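# Reorient a carton in the palm so its label faces up

## Task

The carton starts loose on the palm of the upturned hand. Using this hand alone (its wrist camera, the camera's post and the arm's last link count as hand), roll it until the label points up; the goal picture shows one acceptable lie, and rotation about the vertical is free. It fails if the carton contacts anything else or leaves the hand. To finish, the carton must rest still on the palm or fingers, clear of the wrist, camera and post, with the palm facing straight up and no hand motor showing "moving" or "overload" or accumulating toward a shutdown (motors dead from the start are exempt); then declare completion. The hand is opened at that point, and the label must still be up with the carton merely lying on the open hand.

## Robot and tools

Robot: one six-joint arm (shoulder pan, shoulder lift, elbow, wrist 1, wrist 2, wrist 3) carrying a sixteen-motor right hand with index, middle, ring and thumb. There is a single arm, so every call has one row layout. The only camera is cam_wrist (616x616, fisheye), mounted on a post at the wrist.

Frames. Scene frame: origin on the table top below the arm base, +z up, +y to the left when facing along +x; positions in metres. Hand point frame: it sits in front of the palm at the thumb/index/middle pinch spot; +z runs along straight fingers toward the tips, +x crosses the palm away from the thumb, +y comes out of the palm face (palm surface at y = -0.062 m). Straight-finger knuckles sit at z = -0.017 m, tips 0.139 m beyond. A rigid mast on the palm side occupies x +0.05 to +0.10, z -0.16 to -0.11, reaching y = +0.06 m; it can collide. Only the rubber fingertip caps grip well.

execute_actions(actions): a list of actions run in sequence. Each action is up to 15 rows; each row lasts one 1/30 s step, and if fewer than 15 rows are given the last repeats. An empty list only returns state and images. A row is 24 numbers in [-1, 1]: dx, dy, dz, rx, ry, rz, then sixteen motor goals, then current_limit, then speed. Optionally 6 more numbers 0 to 1 follow: per-joint stiffness scales in Joint positions order, which persist. The first six are an offset, not a pose: the hand point target relative to its measured pose at the start of that action (for a call's first action, the last reported pose), expressed in hand point axes; every row is relative to that same start, not the previous row. Scale: 1.0 = 0.6 m or 180 degrees; rx, ry, rz form one rotation vector. Each step the command is clipped to 100 mm and 16 degrees from the measured pose, so big changes need several actions.

Hand numbers, in this fixed order (each maps linearly between its stops; brackets give degrees at +1, at -1, then the straight value): index_mcp, index_abd, index_pip, index_dip, middle_mcp, middle_abd, middle_pip, middle_dip, ring_mcp, ring_abd, ring_pip, ring_dip, thumb_cmc, thumb_axl, thumb_mcp, thumb_ipl. For each finger, moving toward -1: _mcp curls at the knuckle toward the palm (-18, +128; +0.75); _abd swings the finger sideways away from the thumb (-60, +60; +0.00); _pip bends the middle joint (-29, +108; +0.58); _dip the tip joint (-21, +117; +0.70). thumb_cmc toward -1 brings the thumb from flat beside the palm to in front of it (-20, +120; +0.71); thumb_axl rolls it along its length (-27, +140; +0.68); thumb_mcp (-69, +109; +0.23) and thumb_ipl (-77, +108; +0.17) bend it, toward +z when thumb_axl is straight, or in the cmc swing direction when thumb_axl is near -0.40. These are absolute goal angles. current_limit: -1 gives 0 mA, +1 gives 550 mA (floor 11 mA); it also caps hinge speed, and far below 0 a finger may not lift. speed: set-points travel at (speed + 1) / 2 of 5.9 rad/s. Initial values are +0.4 and -0.6; the last written values persist.

move(target, speed, stop_force, blocking): target is one 24-number row as above, offsets from the latest reported pose; the hand point travels a straight path over 0.5 to 10 s. speed is m/s, 0.002 to 0.5 (default 0.25; rotation up to twice that in rad/s). stop_force (N, 9 to 40, not in the first 0.2 s) ends the path when wrist push against the motion rises that much; use it only slowly, and omit it when backing off a contact. blocking=false returns after 0.5 s; then use wait or stop before other commands. The result adds a move: line with the ending (done, off_target, moving, held, fault, contact) and limits (paced = clipped, held = some steps blocked).

wait(seconds 0 to 10) lets time pass holding the last command. stop brakes a running move. zoom_image(camera "cam_wrist", region [x0, y0, x1, y1] pixels, at most 504 by 504) enlarges part of the latest image. show_instructions shows the goal picture. read_manual(section "licences") gives licence text. finished_scene(scene) ends a scene (1 or 2) irrevocably and reports success.

Results: end_effector_position (m) and end_effector_quat_wxyz in the scene frame, velocities, Hand target, joint positions and torques, Wrist force and Wrist torque along hand point axes (offset up to ~4 N, noise, saturates near 50 N), step readings (HELD marks held-back steps), "pose unreachable" when the clearance check interfered. Per motor: hand_goal, hand_measured, hand_current_ma (positive pushes toward -1), hand_state (moving, goal, blocked, overload), plus hand_current_limit and hand_speed.

Avoid: letting the carton touch anything but the hand or fall; leaving it against the wrist, camera or post; tilting the palm off vertical at the end. Motors at 495 mA or more accumulate seconds; 5 s shuts the motor off for 10 s, so relax grips that are blocked. Contact torque at a joint's limit (138 N m for the first three joints, 25.7 N m for the wrists) or 150 N external force stops the arm for 10 s and drops the rest of the call; the hand then ignores new numbers. Motors over 85 °C brake the arm. Nothing may be knocked off the table.

Each tool is called after ">>>" by a JSON object that holds its "name" and its "arguments", one argument or row to a line.

Reference images:

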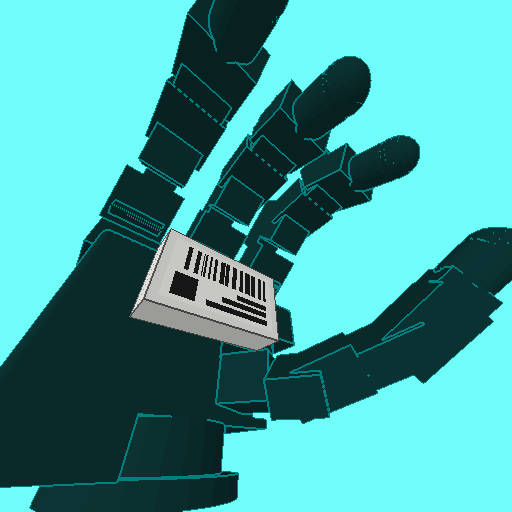

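## Session

>>> {"name": "execute_actions", "arguments": {
  "actions": []
}}

Scene clock: 0.00 s.
end_effector_position=(+0.6049, +0.1146, +0.4876) hand_goal=(+0.046, +0.000, -0.008, +0.280, +0.046, +0.000, -0.008, +0.280, +0.046, +0.000, -0.008, +0.280, -0.104, +0.266, +0.032, -0.018) hand_measured=(+0.060, +0.000, -0.006, +0.282, +0.058, +0.000, -0.006, +0.282, +0.062, +0.000, -0.006, +0.282, -0.092, +0.270, +0.034, -0.016) hand_current_ma=(+80, +0, +14, +13, +80, +0, +13, +12, +86, +0, +13, +12, +61, +23, +10, +11) hand_state=(goal, goal, goal, goal, goal, goal, goal, goal, goal, goal, goal, goal, goal, goal, goal, goal) hand_current_limit=0.40 hand_speed=-0.60 end_effector_quat_wxyz=(+0.497, +0.438, +0.548, +0.512) end_effector_velocity=(+0.000, -0.000, -0.000) end_effector_angular_velocity=(+0.001, +0.002, -0.000)
Joint positions: [-0.134 -1.205  2.2   -4.162 -1.343 -0.078]
Joint velocities: [-0.    -0.     0.001  0.001 -0.     0.001]
Joint torques (N m, as the arm reports them, + toward a larger angle): no reading
Wrist force (N, on the end effector, along its own x y z axes, offset not removed): no reading
Wrist torque (N m, same axes, about the end effector's origin, offset not removed): no reading
Hand target: +0.605, +0.115, +0.488; +0.497, +0.438, +0.548, +0.512
Joint stiffness scale: [1. 1. 1. 1. 1. 1.]

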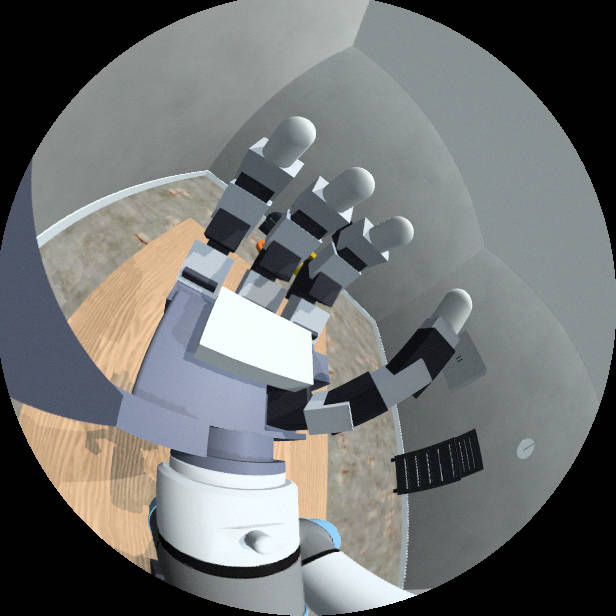

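>>> {"name": "zoom_image", "arguments": {
  "camera": "cam_wrist",
  "region": [120, 200, 400, 480]
}}

Region (120, 200, 400, 480) of cam_wrist's 616x616 image, scaled by 1.800, with more detail than that image has.

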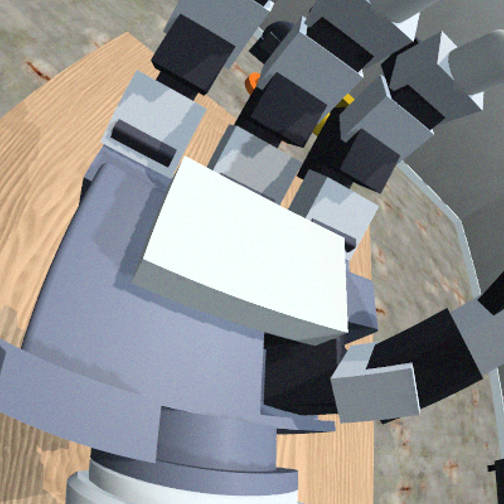

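>>> {"name": "move", "arguments": {
  "target": [0,0,0,0.45,0,0,-0.45,0,0.4,-0.2,-0.45,0,0.4,-0.2,-0.45,0,0.4,-0.2,-0.1,0.27,0.03,-0.02,0.4,-0.6],
  "speed": 0.3
}}

Scene clock: 10.70 s.
end_effector_position=(+0.6036, +0.1132, +0.4871) hand_goal=(-0.450, +0.000, +0.400, -0.200, -0.450, +0.000, +0.400, -0.200, -0.450, +0.000, +0.400, -0.200, -0.100, +0.270, +0.030, -0.020) hand_measured=(-0.442, +0.000, +0.400, -0.198, -0.442, +0.000, +0.400, -0.198, -0.440, +0.000, +0.400, -0.198, -0.098, +0.270, +0.028, -0.020) hand_current_ma=(+49, +0, +0, +12, +56, +0, +0, +11, +55, +0, +0, +11, +15, -3, -18, +6) hand_state=(goal, goal, goal, goal, goal, goal, goal, goal, goal, goal, goal, goal, goal, goal, goal, goal) hand_current_limit=0.40 hand_speed=-0.60 end_effector_quat_wxyz=(+0.095, +0.656, +0.748, +0.033) end_effector_velocity=(-0.002, +0.001, -0.001) end_effector_angular_velocity=(+0.002, +0.015, -0.002)
Joint positions: [-0.034 -1.613  1.554 -1.705 -1.631 -0.138]
Joint velocities: [ 0.001  0.002 -0.01   0.023  0.001  0.002]
Joint torques (N m, as the arm reports them, + toward a larger angle): [  1.55 -21.12 -30.96  -2.32  -0.96   0.72]
Wrist force (N, on the end effector, along its own x y z axes, offset not removed): [0.7 0.0 1.9]
Wrist torque (N m, same axes, about the end effector's origin, offset not removed): [0.07 -0.23 -0.16]
Hand target: +0.604, +0.115, +0.487; +0.094, +0.655, +0.749, +0.032
Off the commanded pose: 0.002 m, 0 deg.
Joint stiffness scale: [1. 1. 1. 1. 1. 1.]
move: done

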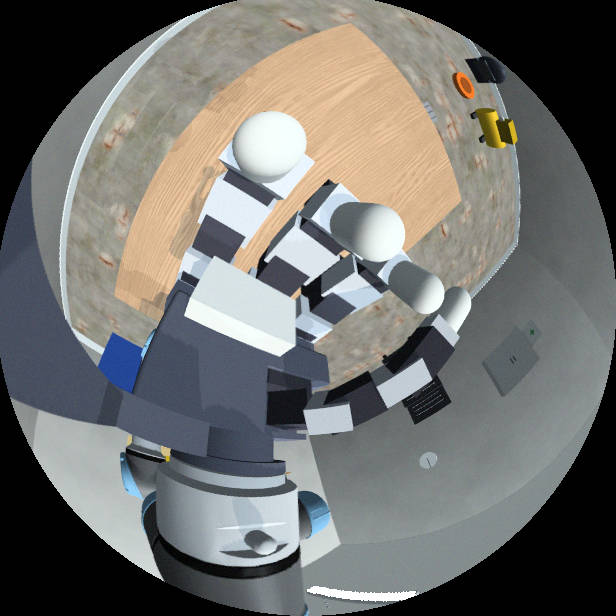

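>>> {"name": "move", "arguments": {
  "target": [0,0,0,0.14,0.032,0,-0.45,0,0.4,-0.2,-0.45,0,0.4,-0.2,-0.45,0,0.4,-0.2,-0.1,0.27,0.03,-0.02,0.4,-0.6],
  "speed": 0.15
}}

Scene clock: 14.57 s.
end_effector_position=(+0.6026, +0.1145, +0.4871) hand_goal=(-0.450, +0.000, +0.400, -0.200, -0.450, +0.000, +0.400, -0.200, -0.450, +0.000, +0.400, -0.200, -0.100, +0.270, +0.030, -0.020) hand_measured=(-0.442, +0.000, +0.400, -0.198, -0.440, +0.000, +0.402, -0.198, -0.438, +0.000, +0.400, -0.198, -0.098, +0.270, +0.028, -0.020) hand_current_ma=(+49, +0, +1, +12, +66, +0, +9, +11, +60, +0, +6, +11, +7, -3, -18, +6) hand_state=(goal, goal, goal, goal, goal, goal, goal, goal, goal, goal, goal, goal, goal, goal, goal, goal) hand_current_limit=0.40 hand_speed=-0.60 end_effector_quat_wxyz=(-0.087, +0.657, +0.743, -0.098) end_effector_velocity=(-0.003, +0.000, +0.001) end_effector_angular_velocity=(+0.002, +0.017, -0.000)
Joint positions: [-0.046 -1.332  1.034 -1.018 -1.593 -0.135]
Joint velocities: [-0.     0.005 -0.013  0.025  0.001 -0.   ]
Joint torques (N m, as the arm reports them, + toward a larger angle): [ -2.3  -31.93 -27.81  -1.69   0.52   0.2 ]
Wrist force (N, on the end effector, along its own x y z axes, offset not removed): [-1.5 -2.0 0.5]
Wrist torque (N m, same axes, about the end effector's origin, offset not removed): [0.03 0.16 -0.15]
Hand target: +0.603, +0.113, +0.487; -0.088, +0.658, +0.742, -0.098
Off the commanded pose: 0.002 m, 0 deg.
Joint stiffness scale: [1. 1. 1. 1. 1. 1.]
move: done

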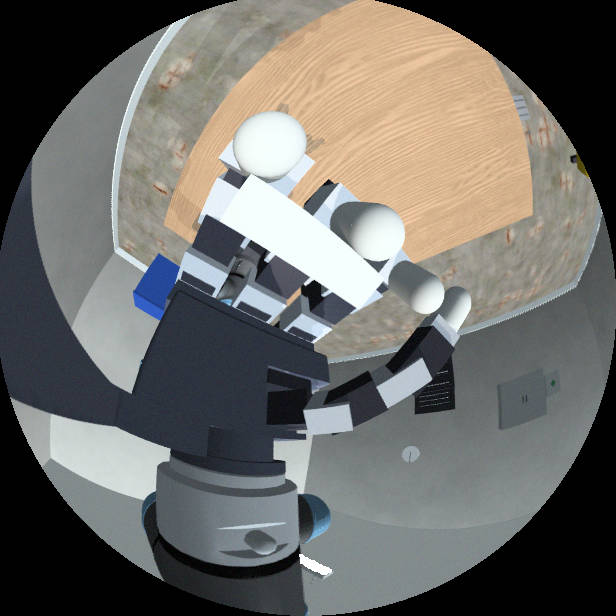

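>>> {"name": "move", "arguments": {
  "target": [0,0,0,0,0,0,-0.45,0,0.4,0.15,-0.45,0,0.4,0.15,-0.45,0,0.4,0.15,-0.1,0.27,0.03,-0.02,0.4,-0.85]
}}

>>> {"name": "zoom_image", "arguments": {
  "camera": "cam_wrist",
  "region": [160, 80, 480, 400]
}}

Scene clock: 18.87 s.
end_effector_position=(+0.6027, +0.1145, +0.4872) hand_goal=(-0.450, +0.000, +0.400, +0.150, -0.450, +0.000, +0.400, +0.150, -0.450, +0.000, +0.400, +0.150, -0.100, +0.270, +0.030, -0.020) hand_measured=(-0.442, +0.000, +0.400, +0.148, -0.440, +0.000, +0.402, +0.148, -0.438, +0.000, +0.402, +0.148, -0.098, +0.270, +0.028, -0.020) hand_current_ma=(+49, +0, +2, -12, +68, +0, +12, -9, +61, +0, +5, -11, +7, -3, -18, +6) hand_state=(goal, goal, goal, goal, goal, goal, goal, goal, goal, goal, goal, goal, goal, goal, goal, goal) hand_current_limit=0.40 hand_speed=-0.85 end_effector_quat_wxyz=(-0.087, +0.657, +0.743, -0.098) end_effector_velocity=(+0.000, +0.000, -0.000) end_effector_angular_velocity=(+0.001, +0.000, +0.000)
Joint positions: [-0.046 -1.332  1.033 -1.017 -1.593 -0.135]
Joint velocities: [-0.     0.     0.001 -0.001  0.001 -0.   ]
Joint torques (N m, as the arm reports them, + toward a larger angle): [ -0.54 -33.61 -22.23  -2.99  -0.02   0.14]
Wrist force (N, on the end effector, along its own x y z axes, offset not removed): [-2.3 0.0 3.8]
Wrist torque (N m, same axes, about the end effector's origin, offset not removed): [-0.03 0.04 -0.23]
Hand target: +0.603, +0.115, +0.487; -0.087, +0.657, +0.743, -0.098
Off the commanded pose: 0.000 m, 0 deg.
Joint stiffness scale: [1. 1. 1. 1. 1. 1.]
move: done

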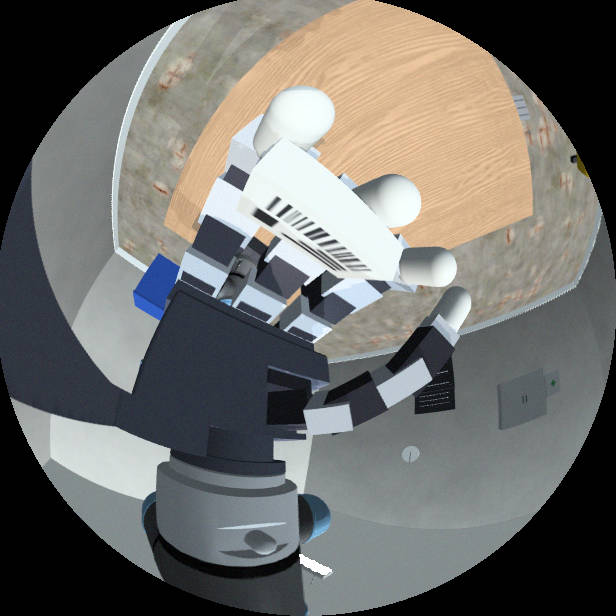

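Region (160, 80, 480, 400) of cam_wrist's 616x616 image, scaled by 1.575, with more detail than that image has.

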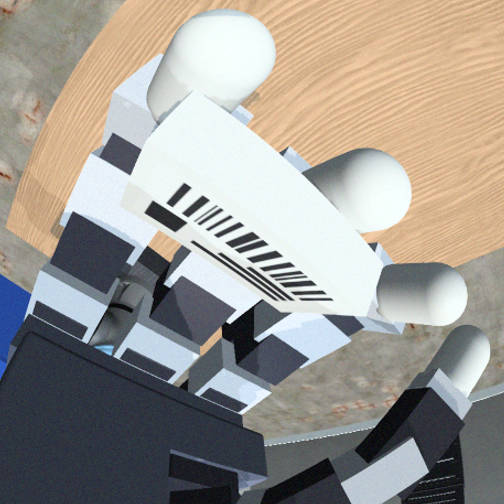

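>>> {"name": "move", "arguments": {
  "target": [0,0,0,-0.14,0,0,-0.45,0,0.4,0.55,-0.45,0,0.4,0.55,-0.45,0,0.4,0.55,-0.1,0.27,0.03,-0.02,0.4,-0.9],
  "speed": 0.2
}}

Scene clock: 21.93 s.
end_effector_position=(+0.6035, +0.1158, +0.4875) hand_goal=(-0.450, +0.000, +0.400, +0.550, -0.450, +0.000, +0.400, +0.550, -0.450, +0.000, +0.400, +0.550, -0.100, +0.270, +0.030, -0.020) hand_measured=(-0.442, +0.000, +0.400, +0.548, -0.438, +0.000, +0.402, +0.548, -0.438, +0.000, +0.402, +0.548, -0.098, +0.270, +0.028, -0.020) hand_current_ma=(+52, +0, +3, -12, +73, +0, +13, -9, +65, +0, +6, -11, +7, -3, -18, +6) hand_state=(goal, goal, goal, goal, goal, goal, goal, goal, goal, goal, goal, goal, goal, goal, goal, goal) hand_current_limit=0.40 hand_speed=-0.90 end_effector_quat_wxyz=(+0.058, +0.660, +0.747, +0.066) end_effector_velocity=(+0.001, +0.000, +0.001) end_effector_angular_velocity=(-0.000, -0.004, +0.001)
Joint positions: [-0.072 -1.618  1.548 -1.679 -1.529 -0.159]
Joint velocities: [-0.    -0.     0.001 -0.005  0.    -0.001]
Joint torques (N m, as the arm reports them, + toward a larger angle): [ -3.47 -24.92 -20.04  -4.34   0.5   -0.36]
Wrist force (N, on the end effector, along its own x y z axes, offset not removed): [-0.9 -2.1 0.8]
Wrist torque (N m, same axes, about the end effector's origin, offset not removed): [-0.04 0.05 -0.28]
Hand target: +0.603, +0.115, +0.487; +0.058, +0.660, +0.746, +0.066
Off the commanded pose: 0.002 m, 0 deg.
Joint stiffness scale: [1. 1. 1. 1. 1. 1.]
move: done

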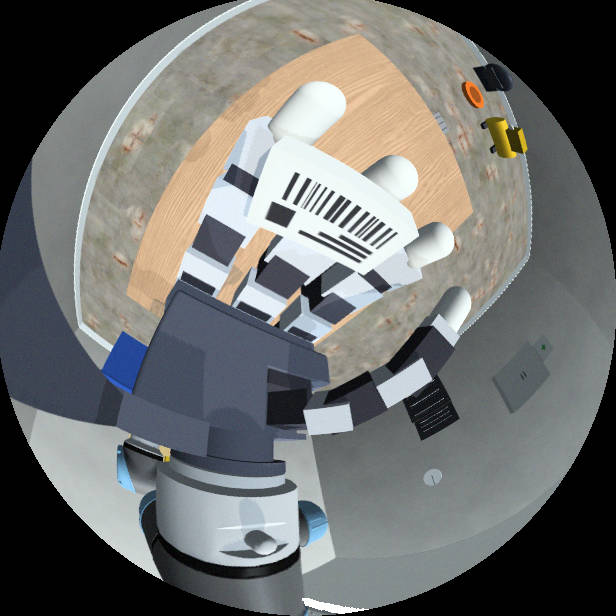

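>>> {"name": "move", "arguments": {
  "target": [0,0,0,-0.444,0,0,0.55,0,0.4,0.55,0.55,0,0.4,0.55,0.55,0,0.4,0.55,-0.1,0.27,0.03,-0.02,0.4,-0.855],
  "speed": 0.3
}}

Scene clock: 27.17 s.
end_effector_position=(+0.6035, +0.1145, +0.4871) hand_goal=(+0.550, +0.000, +0.400, +0.550, +0.550, +0.000, +0.400, +0.550, +0.550, +0.000, +0.400, +0.550, -0.100, +0.270, +0.030, -0.020) hand_measured=(+0.558, +0.000, +0.400, +0.548, +0.562, +0.000, +0.402, +0.548, +0.562, +0.000, +0.402, +0.548, -0.096, +0.270, +0.028, -0.020) hand_current_ma=(+50, +0, +3, -12, +70, +0, +13, -8, +61, +0, +6, -11, +17, -3, -18, +6) hand_state=(goal, goal, goal, goal, goal, goal, goal, goal, goal, goal, goal, goal, goal, goal, goal, goal) hand_current_limit=0.40 hand_speed=-0.85 end_effector_quat_wxyz=(+0.468, +0.470, +0.530, +0.529) end_effector_velocity=(-0.000, +0.000, +0.001) end_effector_angular_velocity=(+0.001, -0.004, +0.001)
Joint positions: [-0.111 -1.225  2.207 -4.129 -1.371  0.015]
Joint velocities: [ 0.     0.001 -0.001 -0.005  0.     0.001]
Joint torques (N m, as the arm reports them, + toward a larger angle): [  1.99 -26.29 -17.42  -3.08  -0.46   0.54]
Wrist force (N, on the end effector, along its own x y z axes, offset not removed): [-3.8 0.0 -0.4]
Wrist torque (N m, same axes, about the end effector's origin, offset not removed): [0.06 0.38 -0.40]
Hand target: +0.604, +0.116, +0.488; +0.468, +0.469, +0.529, +0.530
Off the commanded pose: 0.001 m, 0 deg.
Joint stiffness scale: [1. 1. 1. 1. 1. 1.]
move: done

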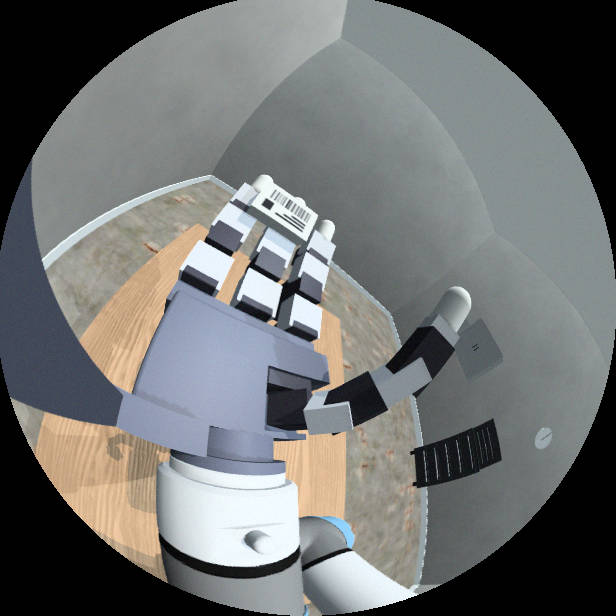

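>>> {"name": "move", "arguments": {
  "target": [0,0,0,0,0,0,0.6,0,0.4,0.85,0.6,0,0.4,0.85,0.6,0,0.4,0.85,-0.1,0.27,0.03,-0.02,0.4,-0.855]
}}

Scene clock: 29.27 s.
end_effector_position=(+0.6035, +0.1145, +0.4872) hand_goal=(+0.600, +0.000, +0.400, +0.850, +0.600, +0.000, +0.400, +0.850, +0.600, +0.000, +0.400, +0.850, -0.100, +0.270, +0.030, -0.020) hand_measured=(+0.608, +0.000, +0.400, +0.848, +0.612, +0.000, +0.402, +0.848, +0.612, +0.000, +0.402, +0.848, -0.096, +0.270, +0.028, -0.020) hand_current_ma=(+53, +0, +3, -11, +74, +0, +13, -11, +66, +0, +6, -11, +17, -3, -16, +6) hand_state=(goal, goal, goal, goal, goal, goal, goal, goal, goal, goal, goal, goal, goal, goal, goal, goal) hand_current_limit=0.40 hand_speed=-0.85 end_effector_quat_wxyz=(+0.468, +0.469, +0.530, +0.529) end_effector_velocity=(-0.000, +0.000, -0.000) end_effector_angular_velocity=(-0.000, +0.000, +0.001)
Joint positions: [-0.111 -1.225  2.207 -4.129 -1.371  0.015]
Joint velocities: [-0.     0.     0.     0.     0.001 -0.   ]
Joint torques (N m, as the arm reports them, + toward a larger angle): [ -0.43 -28.69 -14.08  -2.09   0.01  -0.06]
Wrist force (N, on the end effector, along its own x y z axes, offset not removed): [-1.2 -2.5 1.0]
Wrist torque (N m, same axes, about the end effector's origin, offset not removed): [-0.50 0.09 -0.30]
Hand target: +0.604, +0.115, +0.487; +0.468, +0.470, +0.530, +0.529
Off the commanded pose: 0.000 m, 0 deg.
Joint stiffness scale: [1. 1. 1. 1. 1. 1.]
move: done

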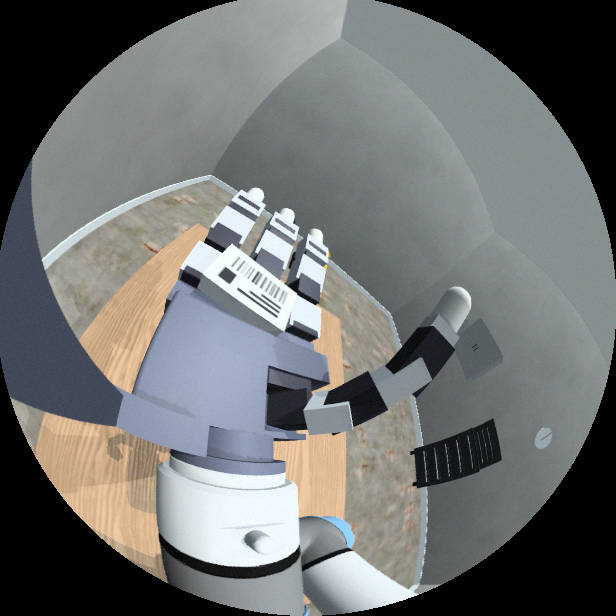

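>>> {"name": "move", "arguments": {
  "target": [0,0,0,0,0,0,0.73,0,0.55,0.7,0.73,0,0.55,0.7,0.73,0,0.55,0.7,-0.1,0.27,0.03,-0.02,0.4,-0.855]
}}

Scene clock: 31.00 s.
end_effector_position=(+0.6035, +0.1145, +0.4872) hand_goal=(+0.730, +0.000, +0.550, +0.700, +0.730, +0.000, +0.550, +0.700, +0.730, +0.000, +0.550, +0.700, -0.100, +0.270, +0.030, -0.020) hand_measured=(+0.738, +0.000, +0.550, +0.704, +0.738, +0.000, +0.550, +0.704, +0.740, +0.000, +0.550, +0.704, -0.096, +0.270, +0.028, -0.020) hand_current_ma=(+52, +0, +3, +22, +52, +0, +3, +21, +56, +0, +3, +21, +17, -3, -16, +6) hand_state=(goal, goal, goal, goal, goal, goal, goal, goal, goal, goal, goal, goal, goal, goal, goal, goal) hand_current_limit=0.40 hand_speed=-0.85 end_effector_quat_wxyz=(+0.468, +0.469, +0.530, +0.529) end_effector_velocity=(-0.000, +0.000, +0.000) end_effector_angular_velocity=(-0.001, -0.001, +0.000)
Joint positions: [-0.111 -1.225  2.207 -4.129 -1.371  0.015]
Joint velocities: [ 0.    -0.    -0.    -0.001  0.    -0.001]
Joint torques (N m, as the arm reports them, + toward a larger angle): [  0.2  -28.67 -14.21  -2.19  -0.1    0.04]
Wrist force (N, on the end effector, along its own x y z axes, offset not removed): [-1.6 -0.7 0.4]
Wrist torque (N m, same axes, about the end effector's origin, offset not removed): [-0.05 0.13 -0.12]
Hand target: +0.603, +0.115, +0.487; +0.468, +0.469, +0.530, +0.529
Off the commanded pose: 0.000 m, 0 deg.
Joint stiffness scale: [1. 1. 1. 1. 1. 1.]
move: done

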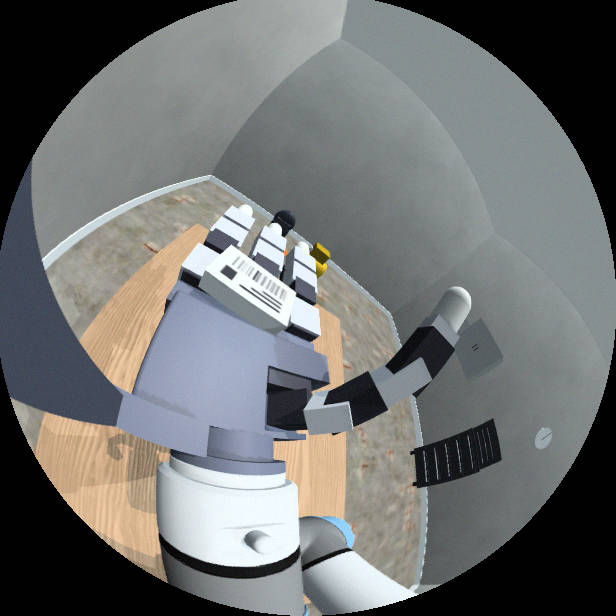

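>>> {"name": "wait", "arguments": {
  "seconds": 1.5
}}

>>> {"name": "finished_scene", "arguments": {
  "scene": 1
}}

Scene clock: 34.30 s.
end_effector_position=(+0.6035, +0.1145, +0.4872) hand_goal=(+0.730, +0.000, +0.550, +0.700, +0.730, +0.000, +0.550, +0.700, +0.730, +0.000, +0.550, +0.700, -0.100, +0.270, +0.030, -0.020) hand_measured=(+0.738, +0.000, +0.550, +0.704, +0.738, +0.000, +0.550, +0.704, +0.740, +0.000, +0.550, +0.704, -0.096, +0.270, +0.028, -0.020) hand_current_ma=(+53, +0, +3, +22, +52, +0, +3, +21, +56, +0, +3, +21, +17, -3, -16, +6) hand_state=(goal, goal, goal, goal, goal, goal, goal, goal, goal, goal, goal, goal, goal, goal, goal, goal) hand_current_limit=0.40 hand_speed=-0.85 end_effector_quat_wxyz=(+0.468, +0.469, +0.530, +0.529) end_effector_velocity=(+0.000, +0.000, +0.000) end_effector_angular_velocity=(+0.000, -0.000, +0.001)
Joint positions: [-0.111 -1.225  2.207 -4.129 -1.371  0.015]
Joint velocities: [ 0.     0.    -0.001 -0.     0.001  0.   ]
Joint torques (N m, as the arm reports them, + toward a larger angle): [ -0.89 -29.46 -14.19  -2.29  -0.13  -0.05]
Wrist force (N, on the end effector, along its own x y z axes, offset not removed): [-1.4 -1.0 -1.5]
Wrist torque (N m, same axes, about the end effector's origin, offset not removed): [0.03 0.12 -0.17]
Hand target: +0.603, +0.115, +0.487; +0.468, +0.469, +0.530, +0.529
Off the commanded pose: 0.000 m, 0 deg.
Joint stiffness scale: [1. 1. 1. 1. 1. 1.]
wait: 1.50 s; at rest from the start

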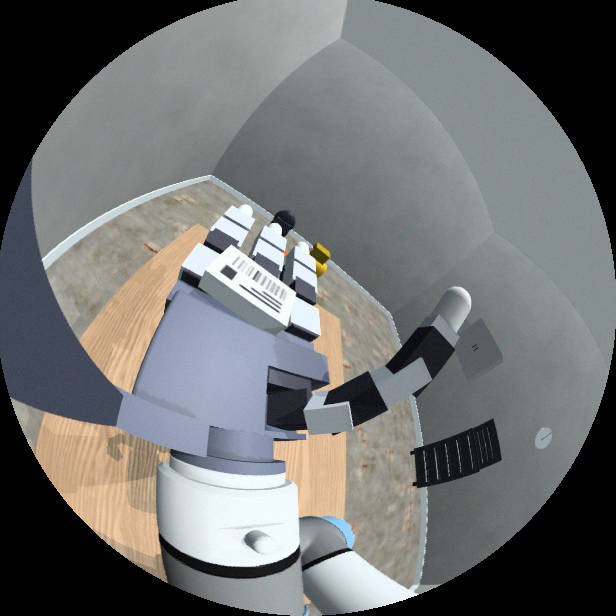

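The scene is finished: the task was done.


## Next scene

The same job, from a new start.

>>> {"name": "execute_actions", "arguments": {
  "actions": []
}}

>>> {"name": "show_instructions", "arguments": {

}}

Scene clock: 0.00 s.
end_effector_position=(+0.6065, +0.0872, +0.4686) hand_goal=(+0.046, +0.000, -0.008, +0.280, +0.046, +0.000, -0.008, +0.280, +0.046, +0.000, -0.008, +0.280, -0.104, +0.266, +0.032, -0.018) hand_measured=(+0.060, +0.000, -0.006, +0.282, +0.060, +0.000, -0.006, +0.282, +0.062, +0.000, -0.006, +0.282, -0.090, +0.270, +0.034, -0.016) hand_current_ma=(+85, +0, +15, +13, +84, +0, +14, +12, +90, +0, +14, +12, +67, +25, +10, +11) hand_state=(goal, goal, goal, goal, goal, goal, goal, goal, goal, goal, goal, goal, goal, goal, goal, goal) hand_current_limit=0.40 hand_speed=-0.60 end_effector_quat_wxyz=(+0.487, +0.469, +0.539, +0.503) end_effector_velocity=(-0.000, -0.000, -0.000) end_effector_angular_velocity=(+0.000, +0.002, -0.001)
Joint positions: [-0.175 -1.194  2.231 -4.165 -1.341 -0.042]
Joint velocities: [-0.    -0.001  0.001  0.002 -0.001  0.   ]
Joint torques (N m, as the arm reports them, + toward a larger angle): no reading
Wrist force (N, on the end effector, along its own x y z axes, offset not removed): no reading
Wrist torque (N m, same axes, about the end effector's origin, offset not removed): no reading
Hand target: +0.607, +0.087, +0.469; +0.487, +0.469, +0.539, +0.503
Joint stiffness scale: [1. 1. 1. 1. 1. 1.]

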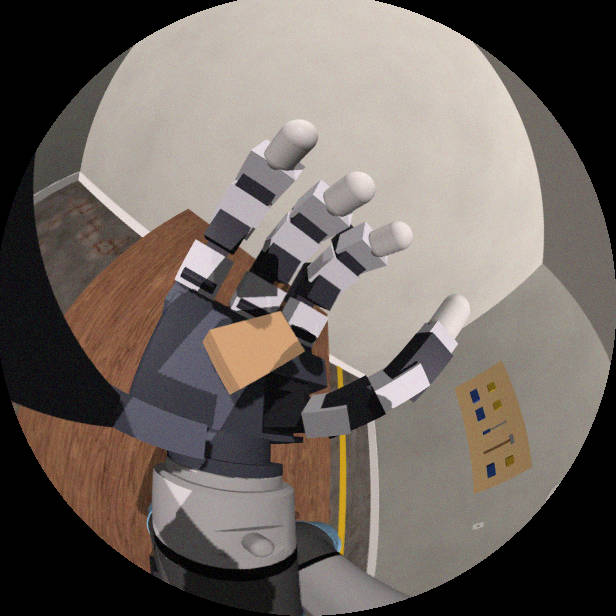

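Reference images for this scene: goal picture from the wrist camera place.

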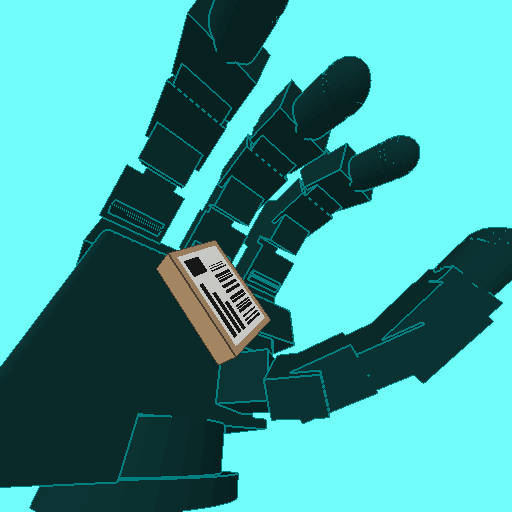

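Diagonal start; tilt partway and see whether it aligns.

>>> {"name": "move", "arguments": {
  "target": [0,0,0,0.35,0,0,-0.45,0,0.4,-0.2,-0.45,0,0.4,-0.2,-0.45,0,0.4,-0.2,-0.1,0.27,0.03,-0.02,0.4,-0.6],
  "speed": 0.3
}}

Scene clock: 4.53 s.
end_effector_position=(+0.6051, +0.0859, +0.4679) hand_goal=(-0.450, +0.000, +0.400, -0.200, -0.450, +0.000, +0.400, -0.200, -0.450, +0.000, +0.400, -0.200, -0.100, +0.270, +0.030, -0.020) hand_measured=(-0.442, +0.000, +0.400, -0.198, -0.442, +0.000, +0.400, -0.198, -0.440, +0.000, +0.400, -0.198, -0.094, +0.270, +0.028, -0.020) hand_current_ma=(+45, +0, -3, +12, +48, +0, -2, +11, +49, +0, -2, +11, +36, -2, -15, +6) hand_state=(goal, goal, goal, goal, goal, goal, goal, goal, goal, goal, goal, goal, goal, goal, goal, goal) hand_current_limit=0.40 hand_speed=-0.60 end_effector_quat_wxyz=(+0.171, +0.654, +0.722, +0.147) end_effector_velocity=(-0.001, +0.000, -0.002) end_effector_angular_velocity=(+0.002, +0.013, -0.001)
Joint positions: [-0.125 -1.724  1.872 -2.178 -1.528 -0.177]
Joint velocities: [ 0.001  0.    -0.005  0.017 -0.     0.001]
Joint torques (N m, as the arm reports them, + toward a larger angle): [  1.66 -15.49 -26.09  -2.53  -1.05   0.46]
Wrist force (N, on the end effector, along its own x y z axes, offset not removed): [-1.4 -2.9 1.2]
Wrist torque (N m, same axes, about the end effector's origin, offset not removed): [-0.23 0.14 -0.42]
Hand target: +0.606, +0.087, +0.468; +0.170, +0.654, +0.722, +0.147
Off the commanded pose: 0.002 m, 0 deg.
Joint stiffness scale: [1. 1. 1. 1. 1. 1.]
move: done

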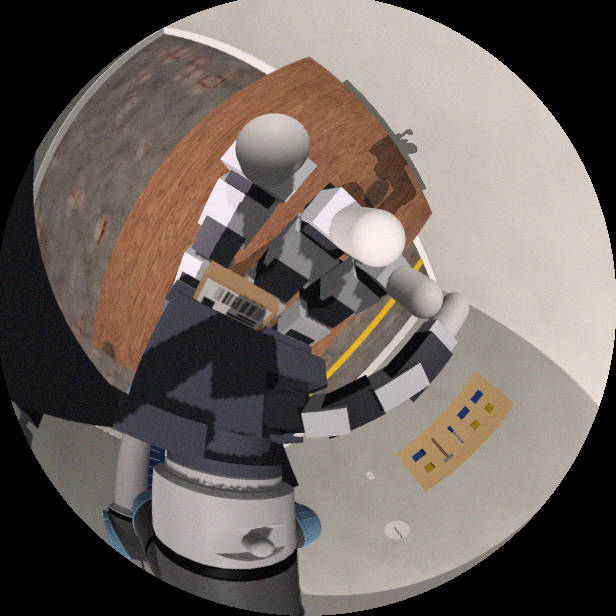

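>>> {"name": "zoom_image", "arguments": {
  "camera": "cam_wrist",
  "region": [150, 220, 350, 400]
}}

Region (150, 220, 350, 400) of cam_wrist's 616x616 image, scaled by 2.520, with more detail than that image has; it fills the top 454 rows of this view, and the rest is white.

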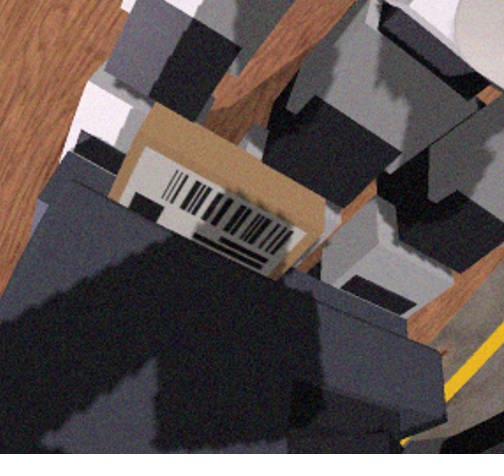

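>>> {"name": "move", "arguments": {
  "target": [0,0,0,0,0.016,0.008,0.05,0,0.3,0.2,0.05,0,0.3,0.2,0.05,0,0.3,0.2,-0.1,0.27,0.03,-0.02,0.4,-0.8]
}}

Scene clock: 8.43 s.
end_effector_position=(+0.6054, +0.0874, +0.4657) hand_goal=(+0.050, +0.000, +0.300, +0.200, +0.050, +0.000, +0.300, +0.200, +0.050, +0.000, +0.300, +0.200, -0.100, +0.270, +0.030, -0.020) hand_measured=(+0.058, +0.000, +0.308, +0.198, +0.058, +0.000, +0.306, +0.198, +0.060, +0.000, +0.308, +0.198, -0.094, +0.270, +0.028, -0.020) hand_current_ma=(+49, +0, +43, -12, +52, +0, +39, -11, +53, +0, +39, -11, +34, -2, -15, +6) hand_state=(goal, goal, goal, goal, goal, goal, goal, goal, goal, goal, goal, goal, goal, goal, goal, goal) hand_current_limit=0.40 hand_speed=-0.80 end_effector_quat_wxyz=(+0.150, +0.658, +0.719, +0.165) end_effector_velocity=(+0.000, -0.000, -0.000) end_effector_angular_velocity=(+0.000, +0.000, -0.000)
Joint positions: [-0.144 -1.727  1.871 -2.162 -1.47  -0.174]
Joint velocities: [-0.     0.001 -0.001  0.     0.     0.   ]
Joint torques (N m, as the arm reports them, + toward a larger angle): [ -3.46 -20.1  -26.29  -3.     0.71   0.6 ]
Wrist force (N, on the end effector, along its own x y z axes, offset not removed): [-1.0 0.3 2.7]
Wrist torque (N m, same axes, about the end effector's origin, offset not removed): [-0.03 0.17 -0.21]
Hand target: +0.605, +0.086, +0.468; +0.151, +0.659, +0.718, +0.166
Off the commanded pose: 0.003 m, 0 deg.
Joint stiffness scale: [1. 1. 1. 1. 1. 1.]
move: done

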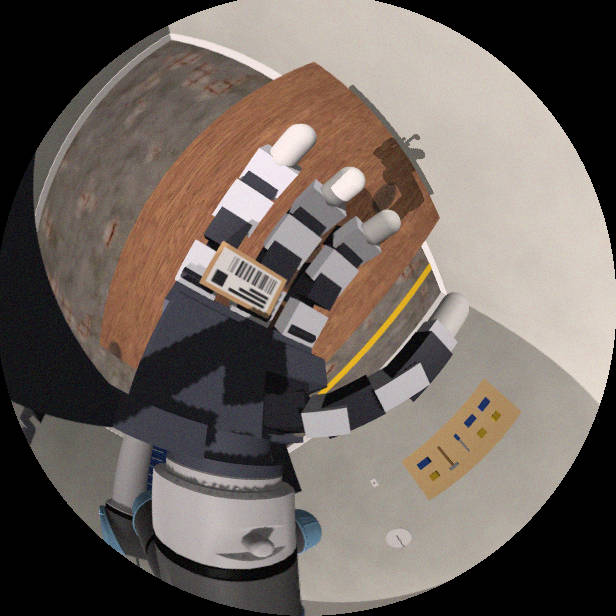

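>>> {"name": "move", "arguments": {
  "target": [0,0,0,-0.357,0,0,0.73,0,0.3,0.2,0.73,0,0.3,0.2,0.73,0,0.3,0.2,-0.1,0.27,0.03,-0.02,0.4,-0.88],
  "speed": 0.3
}}

>>> {"name": "move", "arguments": {
  "target": [0,0,0,0,0,0,0.73,0,0.55,0.6,0.73,0,0.55,0.6,0.73,0,0.55,0.6,-0.1,0.27,0.03,-0.02,0.4,-0.75]
}}

>>> {"name": "wait", "arguments": {
  "seconds": 1.5
}}

Scene clock: 13.20 s.
end_effector_position=(+0.6052, +0.0860, +0.4656) hand_goal=(+0.730, +0.000, +0.300, +0.200, +0.730, +0.000, +0.300, +0.200, +0.730, +0.000, +0.300, +0.200, -0.100, +0.270, +0.030, -0.020) hand_measured=(+0.738, +0.000, +0.308, +0.198, +0.738, +0.000, +0.306, +0.198, +0.740, +0.000, +0.308, +0.198, -0.094, +0.270, +0.028, -0.020) hand_current_ma=(+50, +0, +43, -12, +53, +0, +39, -11, +54, +0, +39, -11, +34, -2, -15, +6) hand_state=(goal, goal, goal, goal, goal, goal, goal, goal, goal, goal, goal, goal, goal, goal, goal, goal) hand_current_limit=0.40 hand_speed=-0.88 end_effector_quat_wxyz=(+0.477, +0.479, +0.521, +0.521) end_effector_velocity=(-0.000, +0.000, +0.003) end_effector_angular_velocity=(+0.000, -0.009, +0.000)
Joint positions: [-0.165 -1.176  2.227 -4.197 -1.351  0.017]
Joint velocities: [ 0.    -0.    -0.004 -0.005 -0.     0.001]
Joint torques (N m, as the arm reports them, + toward a larger angle): [  1.27 -26.47 -13.82  -2.59  -0.58   0.55]
Wrist force (N, on the end effector, along its own x y z axes, offset not removed): [-1.5 0.2 -0.6]
Wrist torque (N m, same axes, about the end effector's origin, offset not removed): [0.16 0.31 -0.23]
Hand target: +0.606, +0.087, +0.466; +0.477, +0.478, +0.521, +0.523
Off the commanded pose: 0.001 m, 0 deg.
Joint stiffness scale: [1. 1. 1. 1. 1. 1.]
move: done

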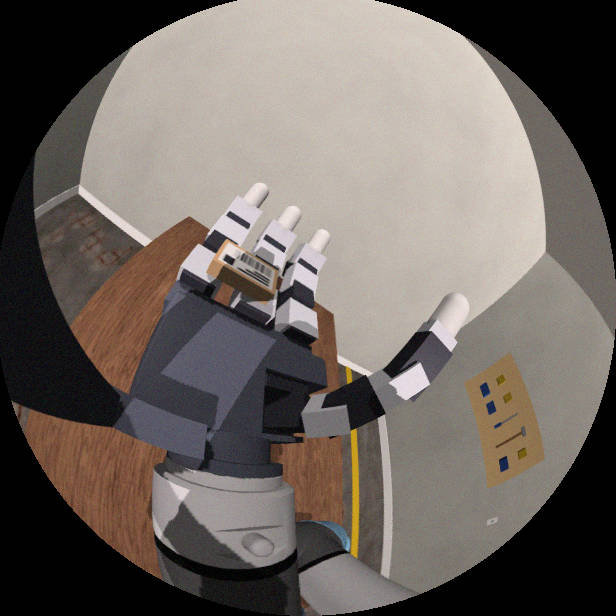

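Scene clock: 14.13 s.
end_effector_position=(+0.6052, +0.0860, +0.4656) hand_goal=(+0.730, +0.000, +0.550, +0.600, +0.730, +0.000, +0.550, +0.600, +0.730, +0.000, +0.550, +0.600, -0.100, +0.270, +0.030, -0.020) hand_measured=(+0.738, +0.000, +0.550, +0.598, +0.738, +0.000, +0.550, +0.598, +0.740, +0.000, +0.550, +0.598, -0.094, +0.270, +0.028, -0.020) hand_current_ma=(+53, +0, +3, -11, +55, +0, +3, -11, +56, +0, +3, -11, +34, -2, -15, +6) hand_state=(goal, goal, goal, goal, goal, goal, goal, goal, goal, goal, goal, goal, goal, goal, goal, goal) hand_current_limit=0.40 hand_speed=-0.75 end_effector_quat_wxyz=(+0.477, +0.479, +0.521, +0.521) end_effector_velocity=(-0.000, +0.000, -0.000) end_effector_angular_velocity=(-0.000, -0.001, -0.000)
Joint positions: [-0.165 -1.176  2.227 -4.197 -1.351  0.017]
Joint velocities: [-0.    -0.     0.001 -0.002 -0.    -0.   ]
Joint torques (N m, as the arm reports them, + toward a larger angle): [ -0.95 -29.27 -12.17  -2.15   0.08   0.04]
Wrist force (N, on the end effector, along its own x y z axes, offset not removed): [-1.3 -2.8 0.9]
Wrist torque (N m, same axes, about the end effector's origin, offset not removed): [-0.40 0.02 -0.08]
Hand target: +0.605, +0.086, +0.466; +0.477, +0.479, +0.521, +0.521
Off the commanded pose: 0.000 m, 0 deg.
Joint stiffness scale: [1. 1. 1. 1. 1. 1.]
move: done

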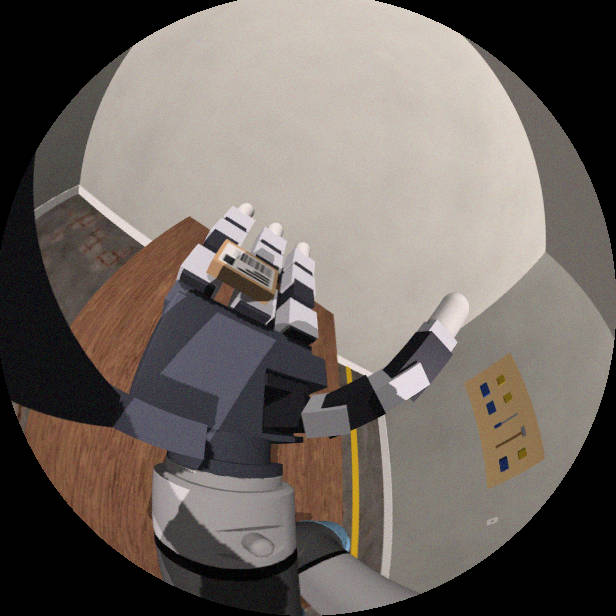

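Scene clock: 15.63 s.
end_effector_position=(+0.6052, +0.0860, +0.4656) hand_goal=(+0.730, +0.000, +0.550, +0.600, +0.730, +0.000, +0.550, +0.600, +0.730, +0.000, +0.550, +0.600, -0.100, +0.270, +0.030, -0.020) hand_measured=(+0.738, +0.000, +0.550, +0.598, +0.738, +0.000, +0.550, +0.598, +0.740, +0.000, +0.550, +0.598, -0.094, +0.270, +0.028, -0.020) hand_current_ma=(+53, +0, +3, -11, +55, +0, +3, -11, +56, +0, +3, -11, +34, -2, -15, +6) hand_state=(goal, goal, goal, goal, goal, goal, goal, goal, goal, goal, goal, goal, goal, goal, goal, goal) hand_current_limit=0.40 hand_speed=-0.75 end_effector_quat_wxyz=(+0.477, +0.479, +0.521, +0.521) end_effector_velocity=(+0.000, -0.000, -0.000) end_effector_angular_velocity=(+0.001, +0.001, -0.000)
Joint positions: [-0.165 -1.176  2.227 -4.197 -1.351  0.017]
Joint velocities: [-0.     0.     0.     0.    -0.     0.001]
Joint torques (N m, as the arm reports them, + toward a larger angle): [ -1.   -29.06 -12.56  -2.05   0.02   0.06]
Wrist force (N, on the end effector, along its own x y z axes, offset not removed): [0.2 -1.2 0.5]
Wrist torque (N m, same axes, about the end effector's origin, offset not removed): [-0.26 -0.18 -0.16]
Hand target: +0.605, +0.086, +0.466; +0.477, +0.479, +0.521, +0.521
Off the commanded pose: 0.000 m, 0 deg.
Joint stiffness scale: [1. 1. 1. 1. 1. 1.]
wait: 1.50 s; at rest by 0.17 s

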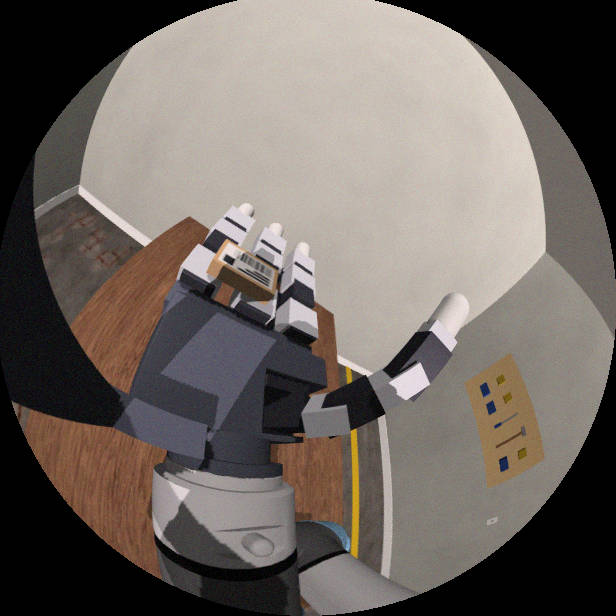

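>>> {"name": "finished_scene", "arguments": {
  "scene": 2
}}

The scene is finished: the task was done.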